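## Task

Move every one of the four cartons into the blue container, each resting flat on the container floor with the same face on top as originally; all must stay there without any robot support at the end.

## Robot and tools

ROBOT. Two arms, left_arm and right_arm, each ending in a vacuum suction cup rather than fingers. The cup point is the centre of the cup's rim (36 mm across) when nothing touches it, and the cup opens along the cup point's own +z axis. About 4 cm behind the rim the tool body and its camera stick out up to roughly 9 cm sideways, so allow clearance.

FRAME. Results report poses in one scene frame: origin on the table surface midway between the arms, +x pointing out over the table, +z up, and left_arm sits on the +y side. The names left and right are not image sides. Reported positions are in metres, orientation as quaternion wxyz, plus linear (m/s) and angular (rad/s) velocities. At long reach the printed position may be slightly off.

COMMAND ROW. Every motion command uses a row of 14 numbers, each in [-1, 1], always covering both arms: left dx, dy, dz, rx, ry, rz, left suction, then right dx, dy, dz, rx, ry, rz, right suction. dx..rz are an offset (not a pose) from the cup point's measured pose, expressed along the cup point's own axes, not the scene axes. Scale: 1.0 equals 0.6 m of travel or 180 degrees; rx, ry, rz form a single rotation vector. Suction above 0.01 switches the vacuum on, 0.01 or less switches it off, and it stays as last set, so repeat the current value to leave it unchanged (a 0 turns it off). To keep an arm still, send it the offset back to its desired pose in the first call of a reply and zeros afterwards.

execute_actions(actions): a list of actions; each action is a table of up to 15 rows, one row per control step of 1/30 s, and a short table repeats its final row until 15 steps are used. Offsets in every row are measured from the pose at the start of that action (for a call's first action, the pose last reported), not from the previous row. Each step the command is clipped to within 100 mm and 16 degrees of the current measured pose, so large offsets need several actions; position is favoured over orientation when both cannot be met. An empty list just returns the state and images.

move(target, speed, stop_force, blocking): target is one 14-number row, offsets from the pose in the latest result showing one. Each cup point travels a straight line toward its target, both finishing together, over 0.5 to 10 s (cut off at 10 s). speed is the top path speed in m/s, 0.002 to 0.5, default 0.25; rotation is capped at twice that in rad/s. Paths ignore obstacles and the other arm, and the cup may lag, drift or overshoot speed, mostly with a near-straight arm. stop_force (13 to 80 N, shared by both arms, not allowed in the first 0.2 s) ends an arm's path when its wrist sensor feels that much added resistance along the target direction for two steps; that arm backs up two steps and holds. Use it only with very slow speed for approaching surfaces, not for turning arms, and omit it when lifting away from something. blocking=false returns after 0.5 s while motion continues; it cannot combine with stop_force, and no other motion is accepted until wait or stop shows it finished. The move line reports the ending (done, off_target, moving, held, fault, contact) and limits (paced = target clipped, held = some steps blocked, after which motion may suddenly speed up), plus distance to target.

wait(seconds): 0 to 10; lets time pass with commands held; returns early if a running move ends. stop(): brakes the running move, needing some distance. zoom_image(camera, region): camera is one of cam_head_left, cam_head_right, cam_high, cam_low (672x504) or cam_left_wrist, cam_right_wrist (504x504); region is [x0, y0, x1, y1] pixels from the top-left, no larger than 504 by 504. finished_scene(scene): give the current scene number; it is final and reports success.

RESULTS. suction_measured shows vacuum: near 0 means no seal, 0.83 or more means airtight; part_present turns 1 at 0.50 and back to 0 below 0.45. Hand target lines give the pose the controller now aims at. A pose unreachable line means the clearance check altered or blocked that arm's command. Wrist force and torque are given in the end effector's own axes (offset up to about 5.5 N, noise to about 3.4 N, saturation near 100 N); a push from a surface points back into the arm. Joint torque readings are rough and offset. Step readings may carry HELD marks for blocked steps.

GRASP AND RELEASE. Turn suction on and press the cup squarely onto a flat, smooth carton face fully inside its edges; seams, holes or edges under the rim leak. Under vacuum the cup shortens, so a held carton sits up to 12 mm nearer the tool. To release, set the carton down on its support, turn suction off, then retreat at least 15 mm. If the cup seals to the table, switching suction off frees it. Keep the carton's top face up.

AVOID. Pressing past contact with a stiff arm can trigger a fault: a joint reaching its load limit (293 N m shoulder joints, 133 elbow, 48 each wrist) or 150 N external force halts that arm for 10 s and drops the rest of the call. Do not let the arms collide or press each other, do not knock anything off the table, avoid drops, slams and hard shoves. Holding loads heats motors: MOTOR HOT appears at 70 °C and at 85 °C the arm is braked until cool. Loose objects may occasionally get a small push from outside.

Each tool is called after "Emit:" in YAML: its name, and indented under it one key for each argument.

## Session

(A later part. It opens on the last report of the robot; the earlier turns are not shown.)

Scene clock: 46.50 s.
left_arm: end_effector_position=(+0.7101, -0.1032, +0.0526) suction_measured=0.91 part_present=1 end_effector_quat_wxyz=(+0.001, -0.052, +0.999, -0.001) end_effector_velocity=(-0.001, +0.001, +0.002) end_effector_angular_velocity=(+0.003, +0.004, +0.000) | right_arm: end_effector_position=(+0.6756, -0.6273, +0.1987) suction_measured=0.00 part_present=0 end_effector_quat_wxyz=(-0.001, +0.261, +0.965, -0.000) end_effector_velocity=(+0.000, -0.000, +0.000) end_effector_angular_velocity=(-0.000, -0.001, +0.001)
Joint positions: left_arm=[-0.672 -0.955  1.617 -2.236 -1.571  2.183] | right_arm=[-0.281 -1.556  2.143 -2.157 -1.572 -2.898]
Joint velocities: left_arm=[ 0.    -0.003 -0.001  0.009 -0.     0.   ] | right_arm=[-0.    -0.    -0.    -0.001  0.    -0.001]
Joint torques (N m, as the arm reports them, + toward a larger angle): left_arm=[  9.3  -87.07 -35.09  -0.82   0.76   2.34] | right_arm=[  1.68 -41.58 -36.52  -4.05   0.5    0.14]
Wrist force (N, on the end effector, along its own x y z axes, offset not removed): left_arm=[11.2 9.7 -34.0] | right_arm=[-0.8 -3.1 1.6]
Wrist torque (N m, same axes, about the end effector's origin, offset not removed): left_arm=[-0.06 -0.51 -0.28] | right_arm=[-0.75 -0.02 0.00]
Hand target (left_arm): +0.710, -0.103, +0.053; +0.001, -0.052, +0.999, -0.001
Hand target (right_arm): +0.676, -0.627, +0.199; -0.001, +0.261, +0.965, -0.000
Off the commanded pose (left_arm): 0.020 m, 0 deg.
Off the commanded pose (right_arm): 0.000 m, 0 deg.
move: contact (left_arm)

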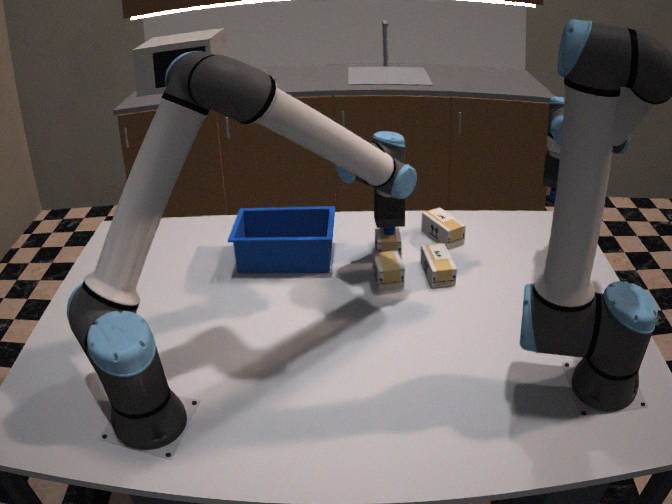

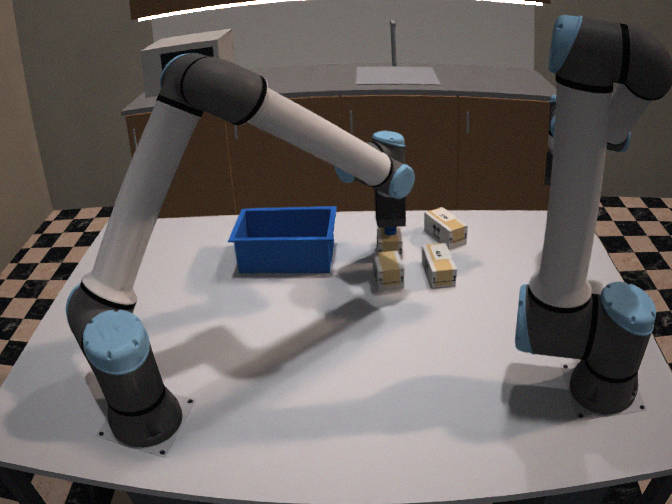

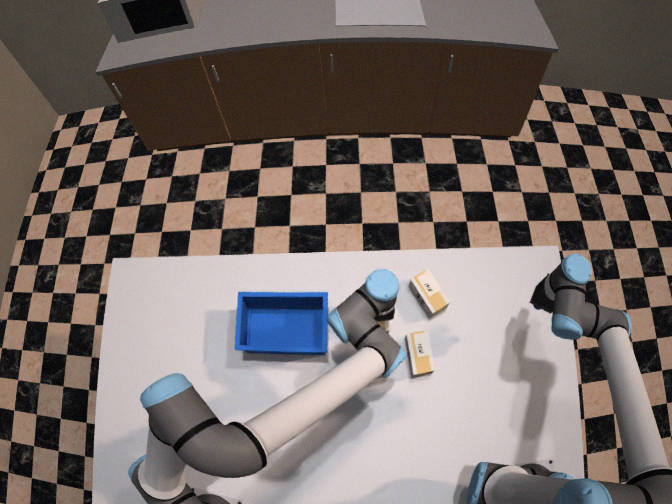

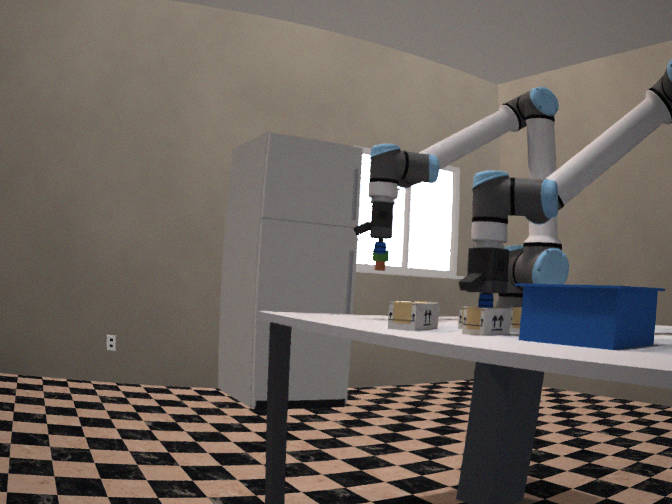

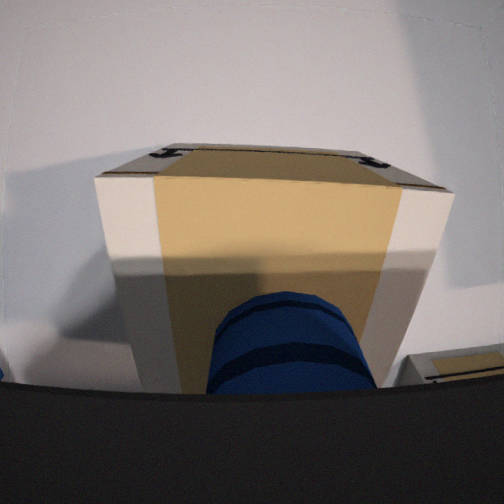

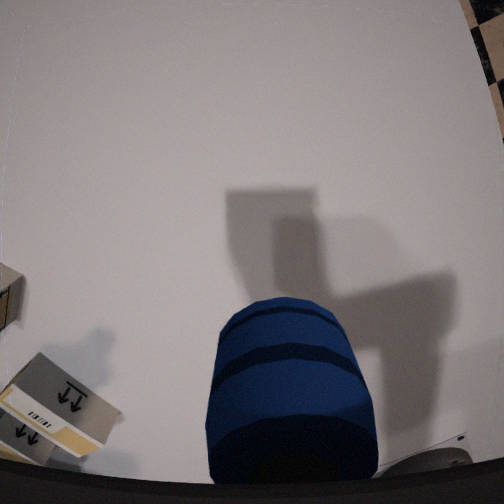

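Emit:
move:
  target: [0,0,-0.25,0,0,0,1,0,0,0,0,0,0,0]
  speed: 0.3

Emit:
move:
  target: [-0.088,0.59,0,0,0,0.533,1,0,0,0,0,0,0,0]
  speed: 0.4

Emit:
move:
  target: [0,0,0.18,0,0,0,1,0,0,0,0,0,0,0]
  speed: 0.1
  stop_force: 15

Scene clock: 54.27 s.
left_arm: end_effector_position=(+0.7099, -0.1030, +0.2024) suction_measured=0.91 part_present=1 end_effector_quat_wxyz=(+0.001, -0.052, +0.999, -0.001) end_effector_velocity=(-0.000, -0.000, +0.002) end_effector_angular_velocity=(-0.000, +0.001, -0.000) | right_arm: end_effector_position=(+0.6756, -0.6273, +0.1987) suction_measured=0.00 part_present=0 end_effector_quat_wxyz=(-0.001, +0.261, +0.965, -0.000) end_effector_velocity=(-0.000, -0.001, -0.000) end_effector_angular_velocity=(+0.000, +0.000, -0.002)
Joint positions: left_arm=[-0.672 -1.083  1.522 -2.012 -1.571  2.183] | right_arm=[-0.281 -1.556  2.143 -2.157 -1.572 -2.898]
Joint velocities: left_arm=[-0.    -0.001 -0.002  0.004 -0.001  0.   ] | right_arm=[-0.001  0.     0.     0.     0.     0.001]
Joint torques (N m, as the arm reports them, + toward a larger angle): left_arm=[ -10.93 -112.21  -51.42   -0.46   -2.26   -3.  ] | right_arm=[ -0.01 -41.34 -38.54  -3.78  -0.09  -0.26]
Wrist force (N, on the end effector, along its own x y z axes, offset not removed): left_arm=[1.8 1.7 3.8] | right_arm=[-3.4 -1.7 0.4]
Wrist torque (N m, same axes, about the end effector's origin, offset not removed): left_arm=[0.26 -0.47 -0.17] | right_arm=[-0.41 0.38 -0.08]
Hand target (left_arm): +0.710, -0.103, +0.203; +0.001, -0.052, +0.999, -0.001
Hand target (right_arm): +0.676, -0.627, +0.199; -0.001, +0.261, +0.965, -0.000
Off the commanded pose (left_arm): 0.000 m, 0 deg.
Off the commanded pose (right_arm): 0.000 m, 0 deg.
move: done

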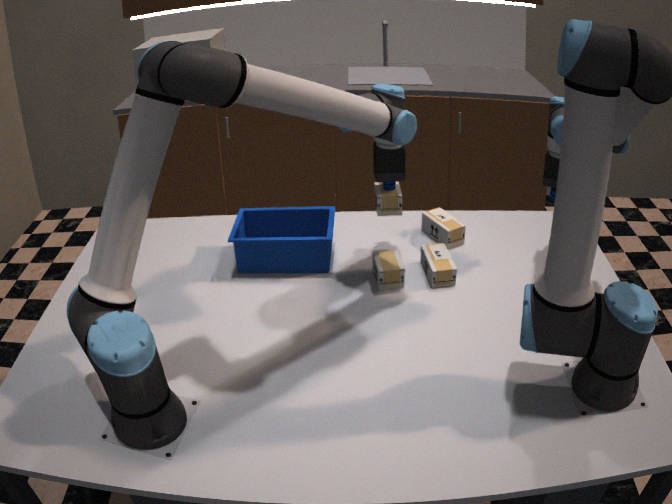

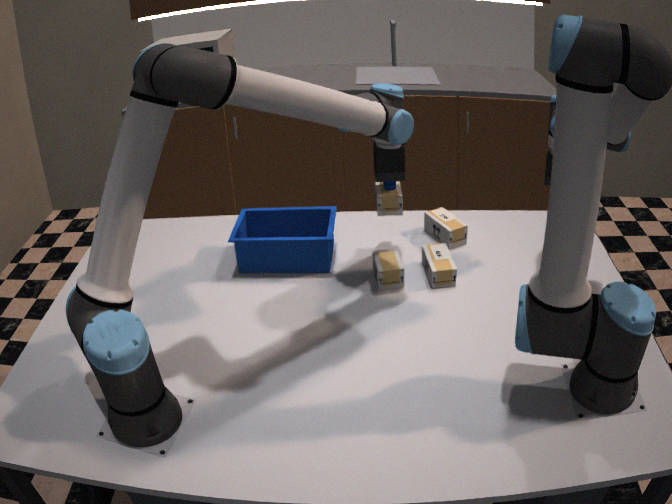

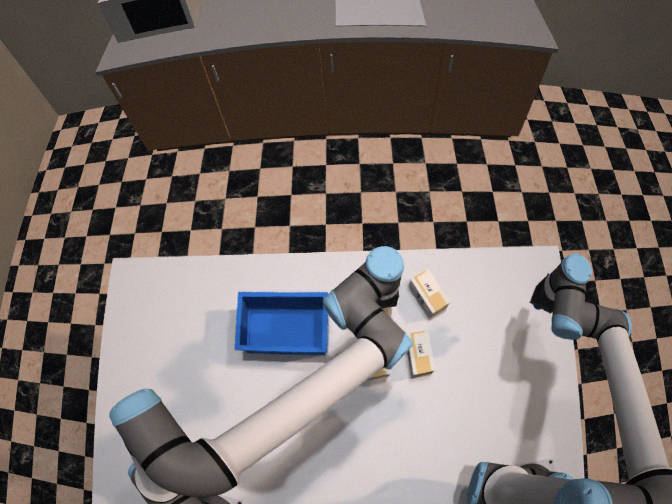

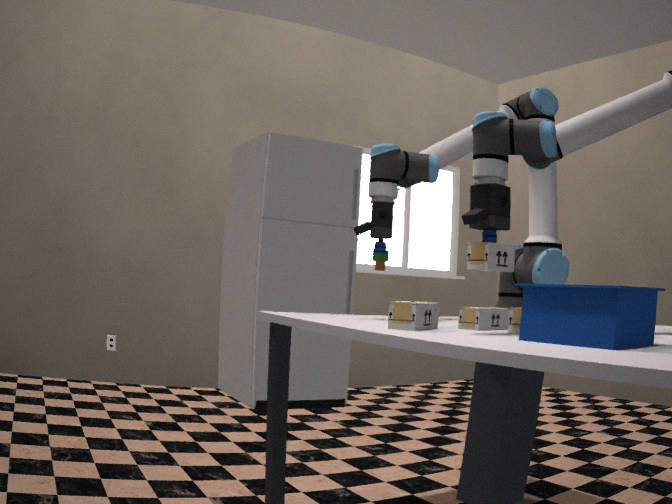

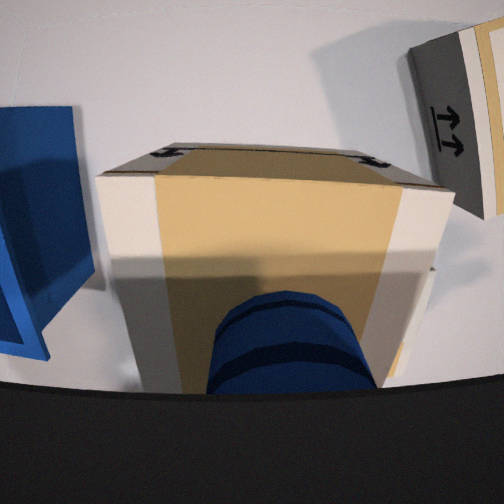

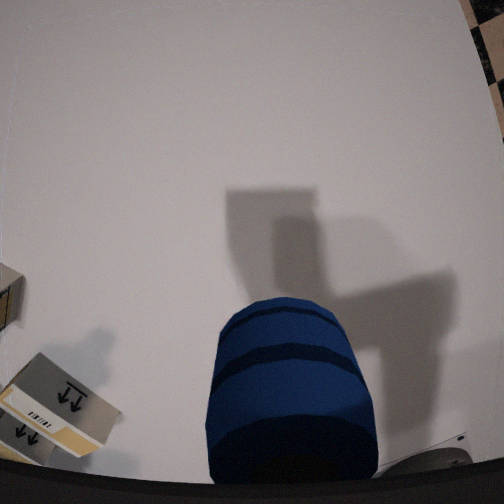

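Scene clock: 56.93 s.
left_arm: end_effector_position=(+0.7257, +0.2545, +0.2021) suction_measured=0.91 part_present=1 end_effector_quat_wxyz=(+0.002, +0.706, +0.708, +0.000) end_effector_velocity=(-0.000, +0.002, -0.001) end_effector_angular_velocity=(-0.001, +0.003, -0.012) | right_arm: end_effector_position=(+0.6756, -0.6273, +0.1987) suction_measured=0.00 part_present=0 end_effector_quat_wxyz=(-0.001, +0.261, +0.965, -0.000) end_effector_velocity=(-0.000, -0.000, -0.000) end_effector_angular_velocity=(+0.000, -0.000, -0.003)
Joint positions: left_arm=[-0.331 -1.311  1.851 -2.114 -1.571  4.197] | right_arm=[-0.281 -1.556  2.143 -2.157 -1.572 -2.898]
Joint velocities: left_arm=[ 0.004  0.     0.     0.001 -0.003  0.015] | right_arm=[-0.001  0.     0.    -0.     0.     0.002]
Joint torques (N m, as the arm reports them, + toward a larger angle): left_arm=[ 12.95 -90.08 -34.14  -8.61  -1.9    2.33] | right_arm=[  0.81 -43.5  -38.63  -3.93   0.55  -0.14]
Wrist force (N, on the end effector, along its own x y z axes, offset not removed): left_arm=[-1.8 0.3 0.9] | right_arm=[-0.5 -3.5 -1.5]
Wrist torque (N m, same axes, about the end effector's origin, offset not removed): left_arm=[0.02 0.01 -0.16] | right_arm=[-0.71 -0.07 -0.17]
Hand target (left_arm): +0.726, +0.255, +0.202; +0.002, +0.707, +0.707, +0.000
Hand target (right_arm): +0.676, -0.627, +0.199; -0.001, +0.261, +0.965, -0.000
Off the commanded pose (left_arm): 0.001 m, 0 deg.
Off the commanded pose (right_arm): 0.000 m, 0 deg.
move: done

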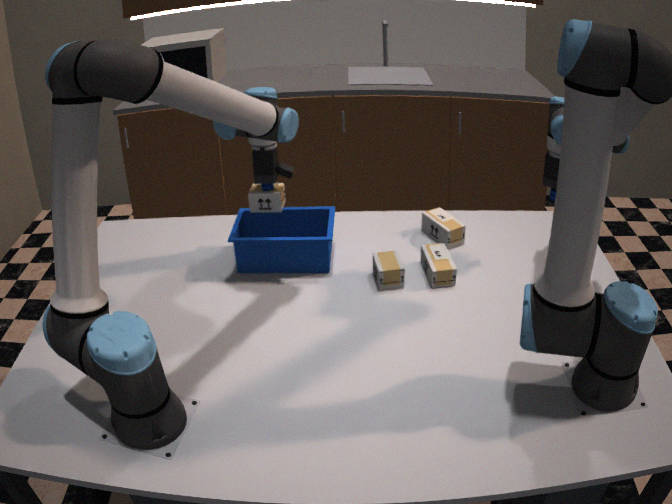

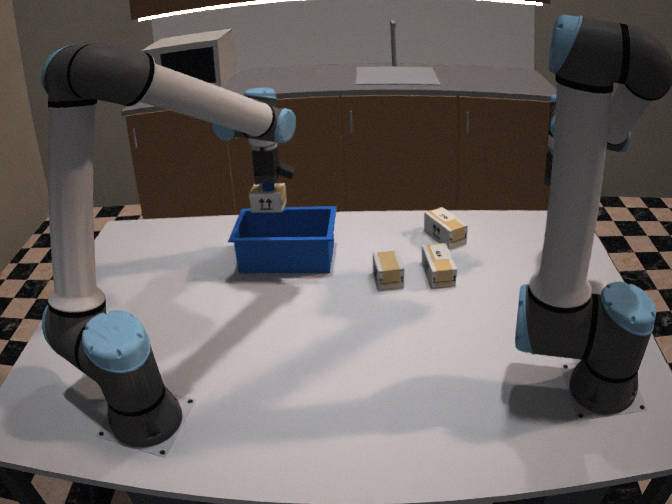

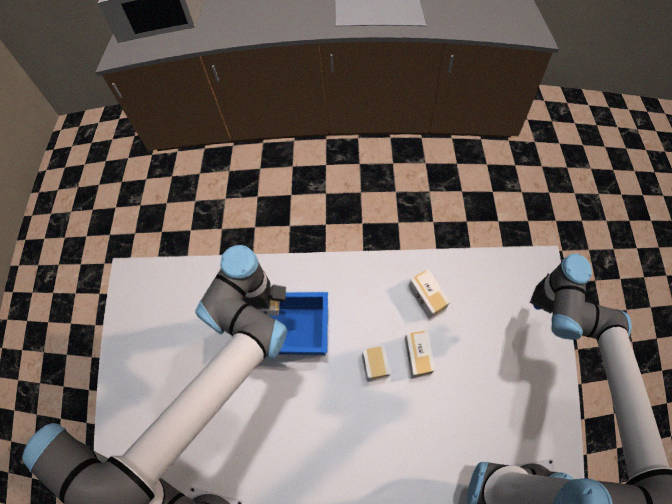

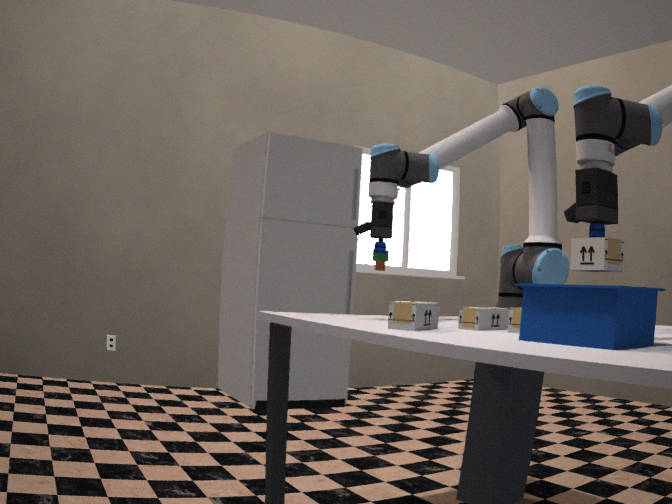

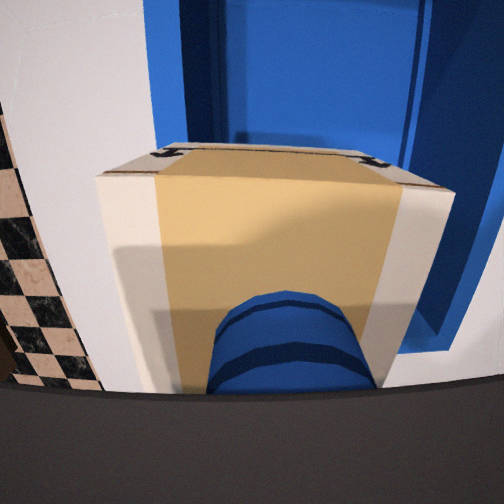

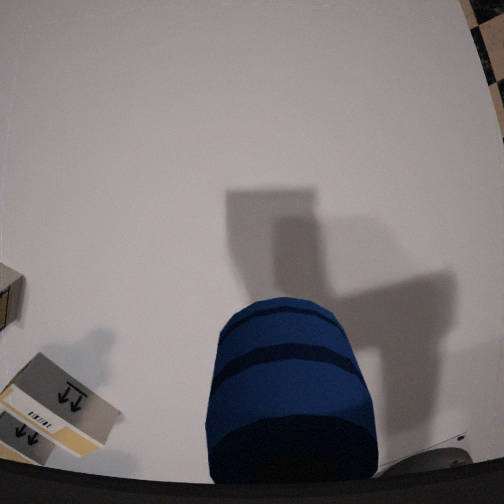

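Scene clock: 58.47 s.
left_arm: end_effector_position=(+0.7259, +0.2544, +0.0942) suction_measured=0.91 part_present=1 end_effector_quat_wxyz=(+0.002, +0.706, +0.708, +0.000) end_effector_velocity=(+0.000, +0.000, -0.002) end_effector_angular_velocity=(+0.001, -0.000, -0.000) | right_arm: end_effector_position=(+0.6756, -0.6273, +0.1987) suction_measured=0.00 part_present=0 end_effector_quat_wxyz=(-0.001, +0.261, +0.965, -0.000) end_effector_velocity=(-0.000, +0.001, +0.000) end_effector_angular_velocity=(+0.000, -0.000, +0.000)
Joint positions: left_arm=[-0.331 -1.201  1.93  -2.303 -1.571  4.197] | right_arm=[-0.281 -1.556  2.143 -2.157 -1.572 -2.898]
Joint velocities: left_arm=[-0.     0.003  0.001 -0.003  0.001 -0.   ] | right_arm=[ 0.001 -0.     0.     0.     0.     0.001]
Joint torques (N m, as the arm reports them, + toward a larger angle): left_arm=[ 11.07 -54.44 -29.47  -8.55   1.63   0.08] | right_arm=[  0.25 -39.97 -36.78  -4.29  -0.27  -0.09]
Wrist force (N, on the end effector, along its own x y z axes, offset not removed): left_arm=[-0.6 0.7 -0.5] | right_arm=[1.0 -7.3 -0.8]
Wrist torque (N m, same axes, about the end effector's origin, offset not removed): left_arm=[0.16 -0.10 -0.16] | right_arm=[-1.32 -0.41 0.02]
Hand target (left_arm): +0.726, +0.254, +0.094; +0.002, +0.706, +0.708, +0.000
Hand target (right_arm): +0.676, -0.627, +0.199; -0.001, +0.261, +0.965, -0.000
Off the commanded pose (left_arm): 0.000 m, 0 deg.
Off the commanded pose (right_arm): 0.000 m, 0 deg.
move: done

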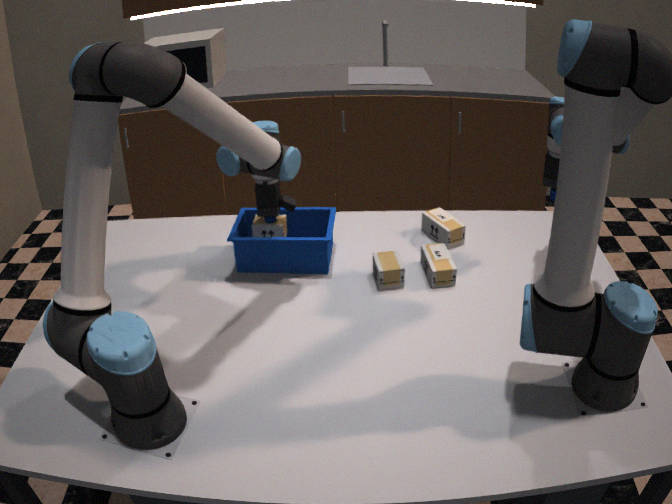

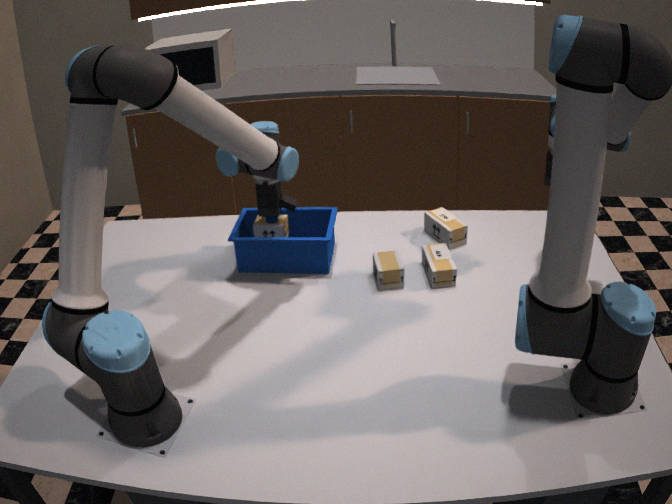

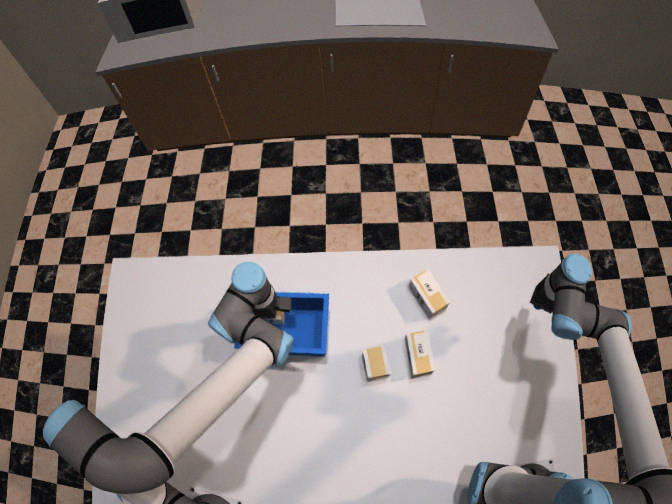

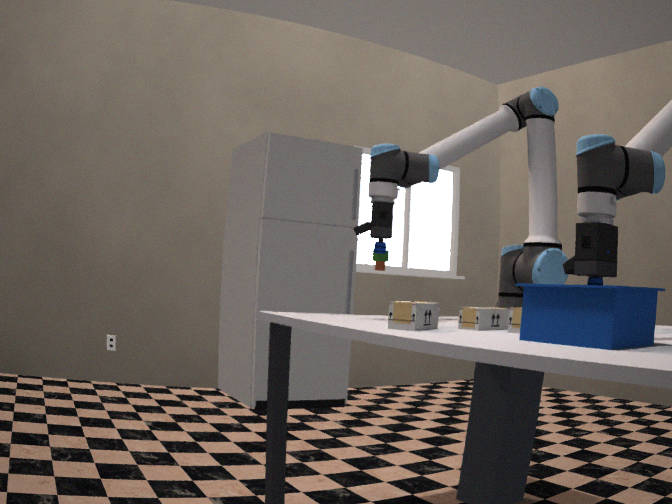

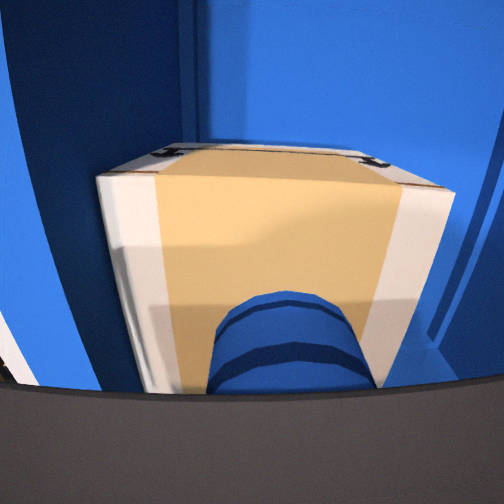

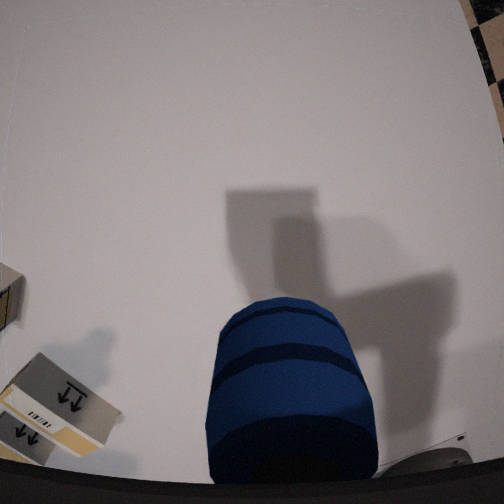

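Emit:
move:
  target: [0,-0.008,0.035,0,0,0,1,0,0,0,0,0,0,0]
  speed: 0.03
  stop_force: 13

Scene clock: 65.63 s.
left_arm: end_effector_position=(+0.7212, +0.2543, +0.0735) suction_measured=0.91 part_present=1 end_effector_quat_wxyz=(+0.002, +0.706, +0.708, +0.000) end_effector_velocity=(-0.001, -0.000, -0.001) end_effector_angular_velocity=(-0.000, -0.001, -0.001) | right_arm: end_effector_position=(+0.6756, -0.6273, +0.1987) suction_measured=0.00 part_present=0 end_effector_quat_wxyz=(-0.001, +0.261, +0.965, -0.000) end_effector_velocity=(-0.000, -0.001, -0.000) end_effector_angular_velocity=(+0.001, +0.000, -0.002)
Joint positions: left_arm=[-0.334 -1.182  1.95  -2.342 -1.571  4.194] | right_arm=[-0.281 -1.556  2.143 -2.157 -1.572 -2.898]
Joint velocities: left_arm=[-0.001  0.     0.002 -0.003 -0.    -0.   ] | right_arm=[-0.001  0.     0.    -0.     0.001  0.001]
Joint torques (N m, as the arm reports them, + toward a larger angle): left_arm=[-11.76 -46.53 -24.09  -7.4    0.98  -2.86] | right_arm=[  0.98 -41.69 -36.88  -3.72  -0.11   0.52]
Wrist force (N, on the end effector, along its own x y z axes, offset not removed): left_arm=[0.8 -2.0 -8.5] | right_arm=[2.9 -1.6 -2.9]
Wrist torque (N m, same axes, about the end effector's origin, offset not removed): left_arm=[-0.08 -0.33 -0.10] | right_arm=[-0.54 -0.65 0.09]
Hand target (left_arm): +0.721, +0.254, +0.073; +0.002, +0.706, +0.708, +0.000
Hand target (right_arm): +0.676, -0.627, +0.199; -0.001, +0.261, +0.965, -0.000
Off the commanded pose (left_arm): 0.000 m, 0 deg.
Off the commanded pose (right_arm): 0.000 m, 0 deg.
move: done

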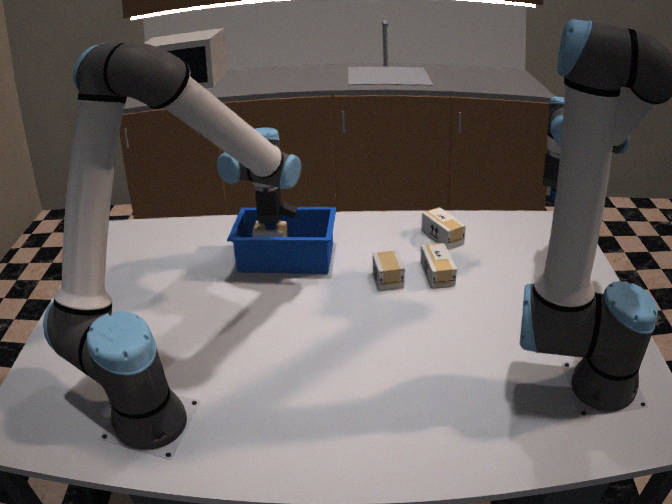

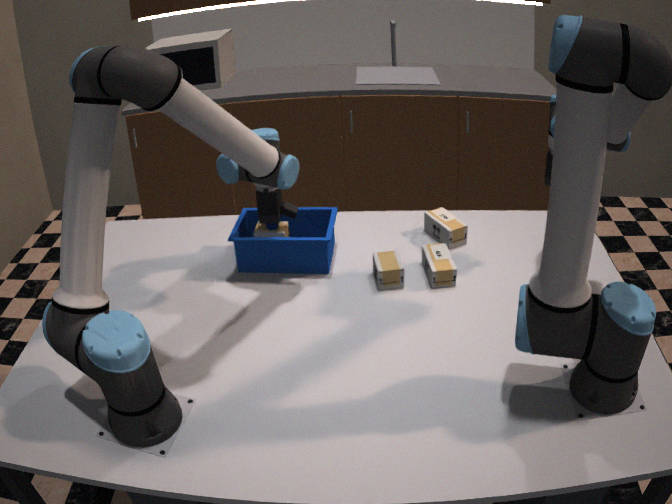

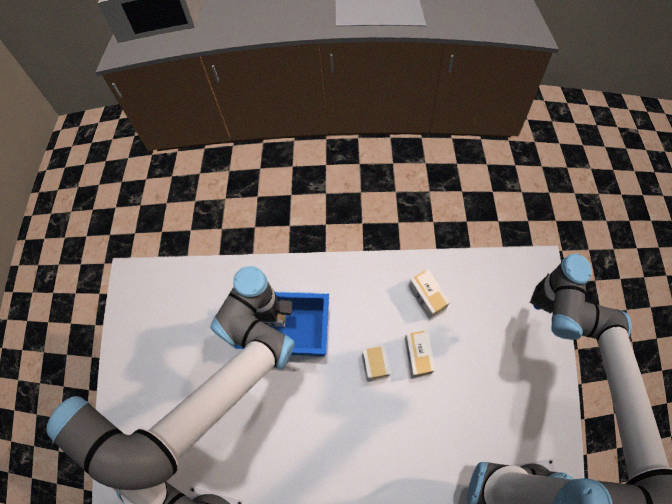

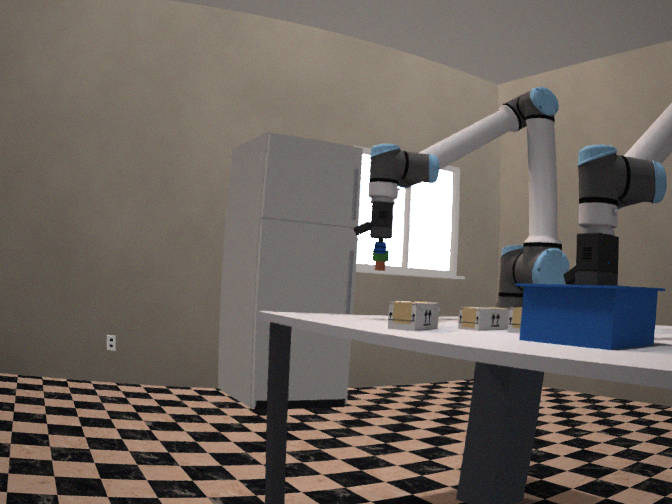

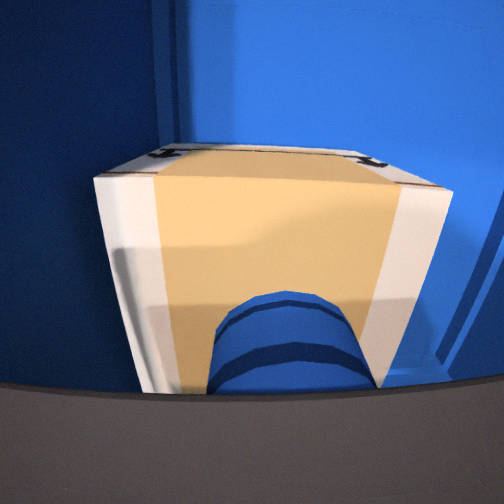

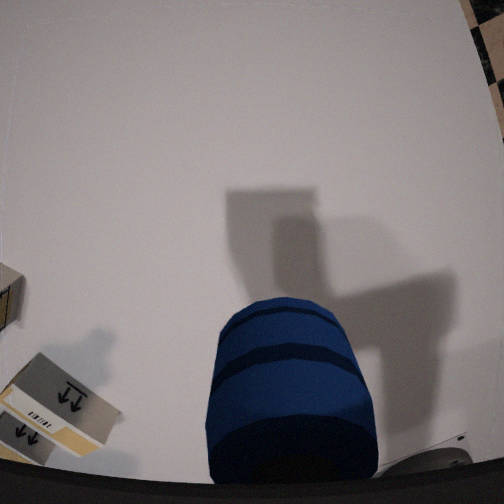

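Emit:
move:
  target: [0,-0.012,-0.002,0,0,0,1,0,0,0,0,0,0,0]
  speed: 0.02

Emit:
move:
  target: [0,0,0.03,0,0,0,1,0,0,0,0,0,0,0]
  speed: 0.01
  stop_force: 13

Scene clock: 70.93 s.
left_arm: end_effector_position=(+0.7142, +0.2543, +0.0746) suction_measured=0.91 part_present=1 end_effector_quat_wxyz=(+0.002, +0.706, +0.708, +0.000) end_effector_velocity=(-0.002, -0.001, +0.001) end_effector_angular_velocity=(-0.001, -0.001, -0.000) | right_arm: end_effector_position=(+0.6756, -0.6273, +0.1987) suction_measured=0.00 part_present=0 end_effector_quat_wxyz=(-0.001, +0.261, +0.965, -0.000) end_effector_velocity=(-0.000, +0.000, -0.001) end_effector_angular_velocity=(+0.001, +0.001, -0.001)
Joint positions: left_arm=[-0.339 -1.192  1.963 -2.345 -1.571  4.189] | right_arm=[-0.281 -1.556  2.143 -2.157 -1.572 -2.898]
Joint velocities: left_arm=[-0.002 -0.003  0.003 -0.002 -0.    -0.001] | right_arm=[0.    0.    0.    0.001 0.    0.001]
Joint torques (N m, as the arm reports them, + toward a larger angle): left_arm=[-12.71 -94.24 -27.35  -8.16   0.75  -3.34] | right_arm=[ -0.3  -43.41 -36.64  -4.05  -0.13   0.56]
Wrist force (N, on the end effector, along its own x y z axes, offset not removed): left_arm=[1.9 1.6 2.9] | right_arm=[-2.8 -1.4 0.9]
Wrist torque (N m, same axes, about the end effector's origin, offset not removed): left_arm=[0.27 -0.72 -0.22] | right_arm=[-0.42 0.02 -0.19]
Hand target (left_arm): +0.714, +0.254, +0.075; +0.002, +0.706, +0.708, +0.000
Hand target (right_arm): +0.676, -0.627, +0.199; -0.001, +0.261, +0.965, -0.000
Off the commanded pose (left_arm): 0.000 m, 0 deg.
Off the commanded pose (right_arm): 0.000 m, 0 deg.
move: done

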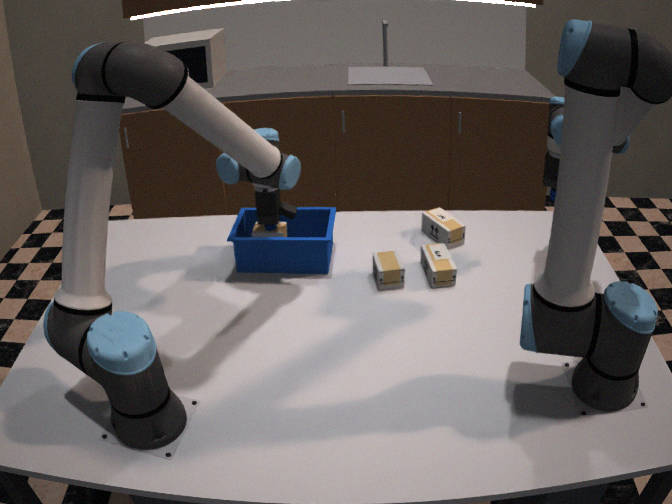

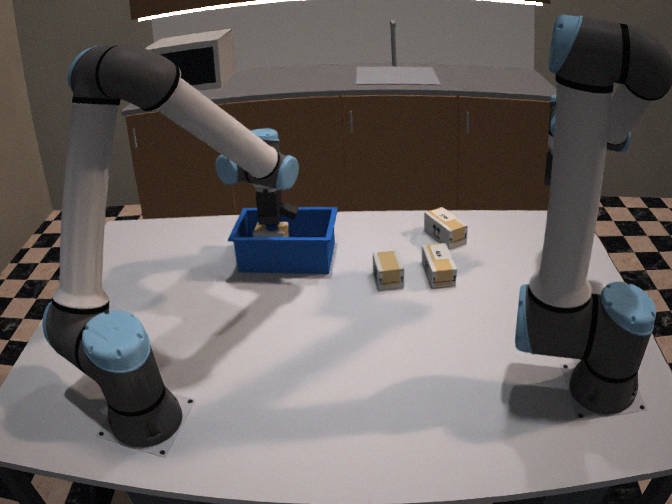

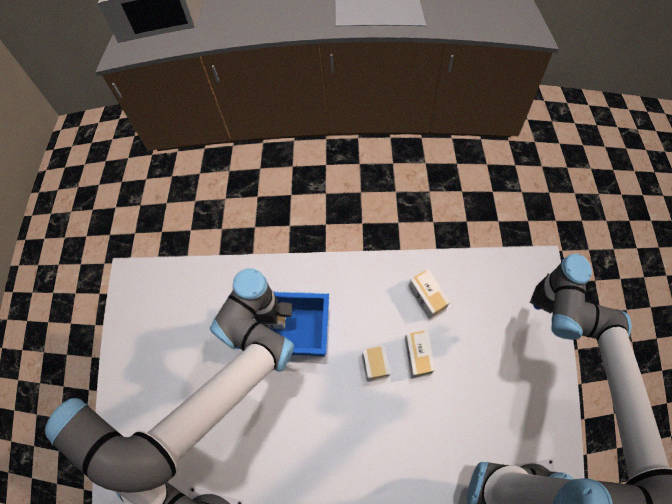

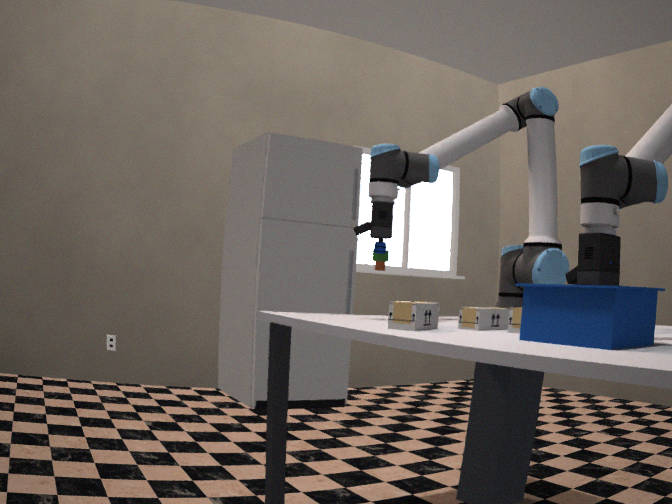

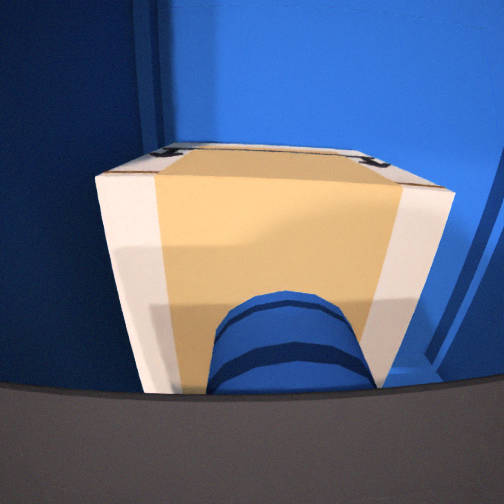

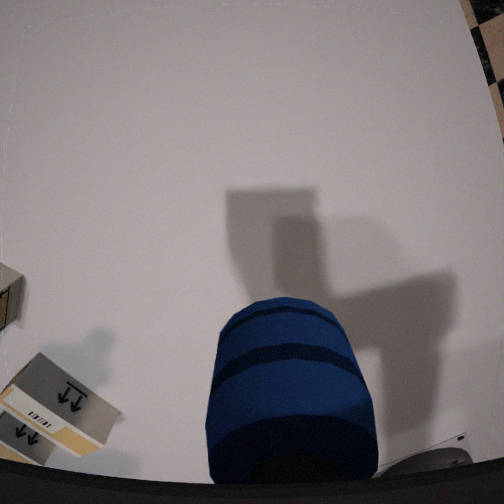

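Scene clock: 72.37 s.
left_arm: end_effector_position=(+0.7142, +0.2543, +0.0640) suction_measured=0.91 part_present=1 end_effector_quat_wxyz=(+0.002, +0.706, +0.708, +0.000) end_effector_velocity=(-0.001, +0.000, +0.001) end_effector_angular_velocity=(+0.001, +0.002, -0.001) | right_arm: end_effector_position=(+0.6756, -0.6273, +0.1987) suction_measured=0.00 part_present=0 end_effector_quat_wxyz=(-0.001, +0.261, +0.965, -0.000) end_effector_velocity=(-0.000, -0.001, -0.000) end_effector_angular_velocity=(+0.000, +0.001, -0.001)
Joint positions: left_arm=[-0.339 -1.179  1.969 -2.364 -1.571  4.189] | right_arm=[-0.281 -1.556  2.143 -2.157 -1.572 -2.898]
Joint velocities: left_arm=[-0.    -0.002 -0.001  0.005  0.     0.001] | right_arm=[-0.001  0.     0.     0.001  0.    -0.001]
Joint torques (N m, as the arm reports them, + toward a larger angle): left_arm=[  9.34 -72.48 -29.35   2.59   0.85   2.36] | right_arm=[ -0.09 -42.23 -36.81  -4.14  -0.17  -0.13]
Wrist force (N, on the end effector, along its own x y z axes, offset not removed): left_arm=[0.0 -2.5 -23.9] | right_arm=[0.0 -3.8 0.1]
Wrist torque (N m, same axes, about the end effector's origin, offset not removed): left_arm=[-0.58 -0.36 -0.11] | right_arm=[-0.69 -0.23 -0.04]
Hand target (left_arm): +0.714, +0.254, +0.064; +0.002, +0.706, +0.708, +0.000
Hand target (right_arm): +0.676, -0.627, +0.199; -0.001, +0.261, +0.965, -0.000
Off the commanded pose (left_arm): 0.007 m, 0 deg.
Off the commanded pose (right_arm): 0.000 m, 0 deg.
move: contact (left_arm)

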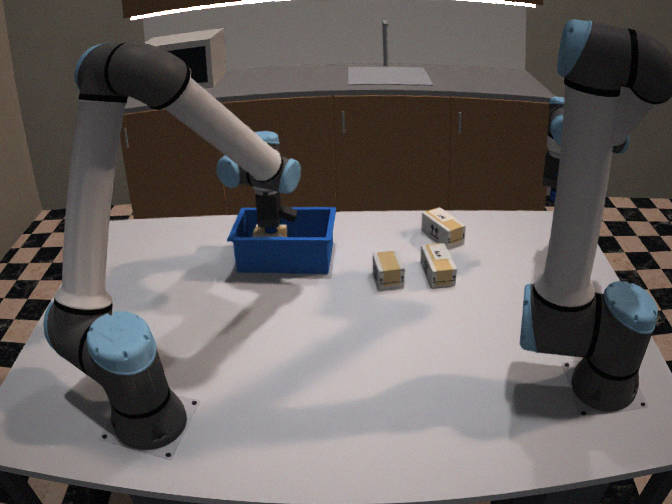

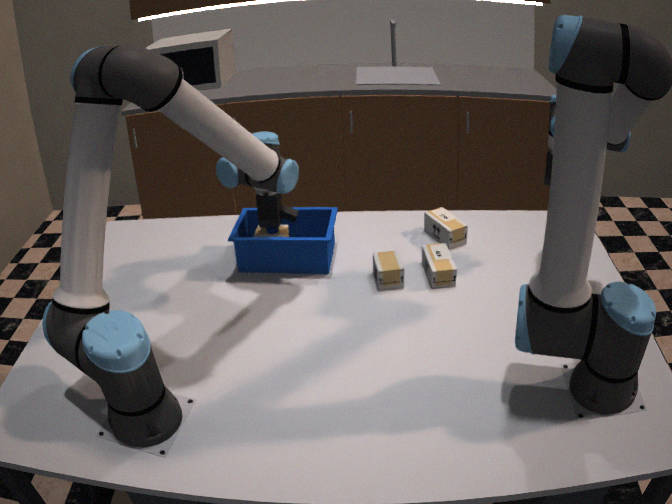

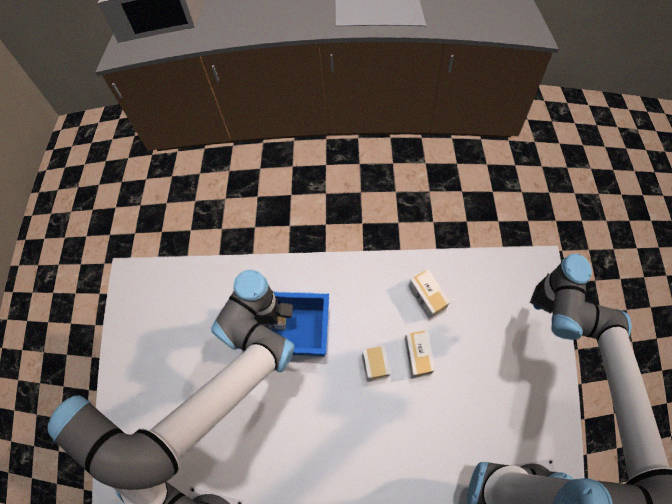

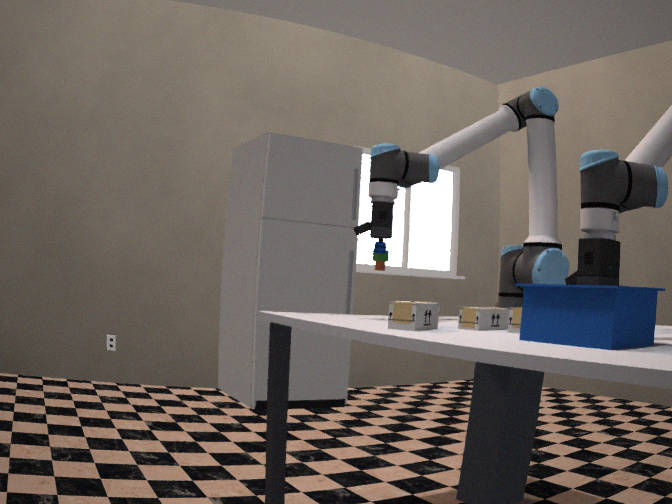

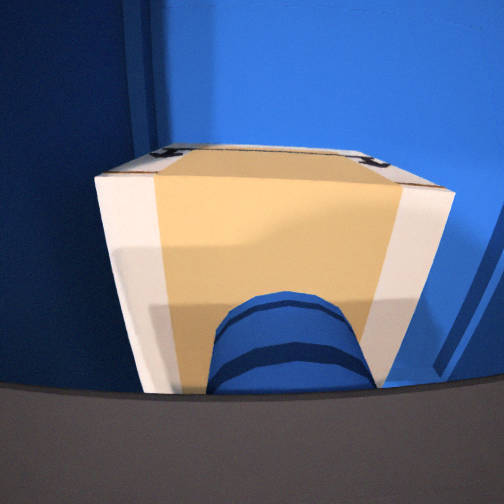

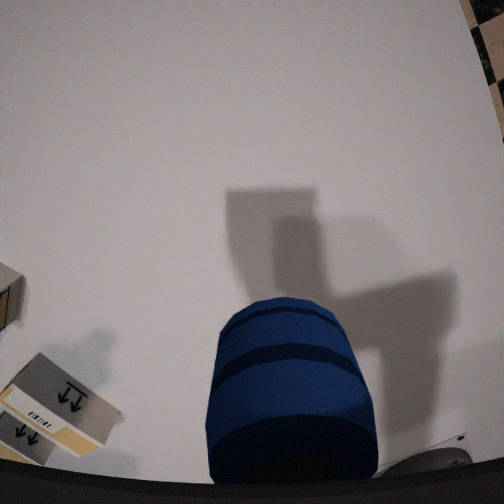

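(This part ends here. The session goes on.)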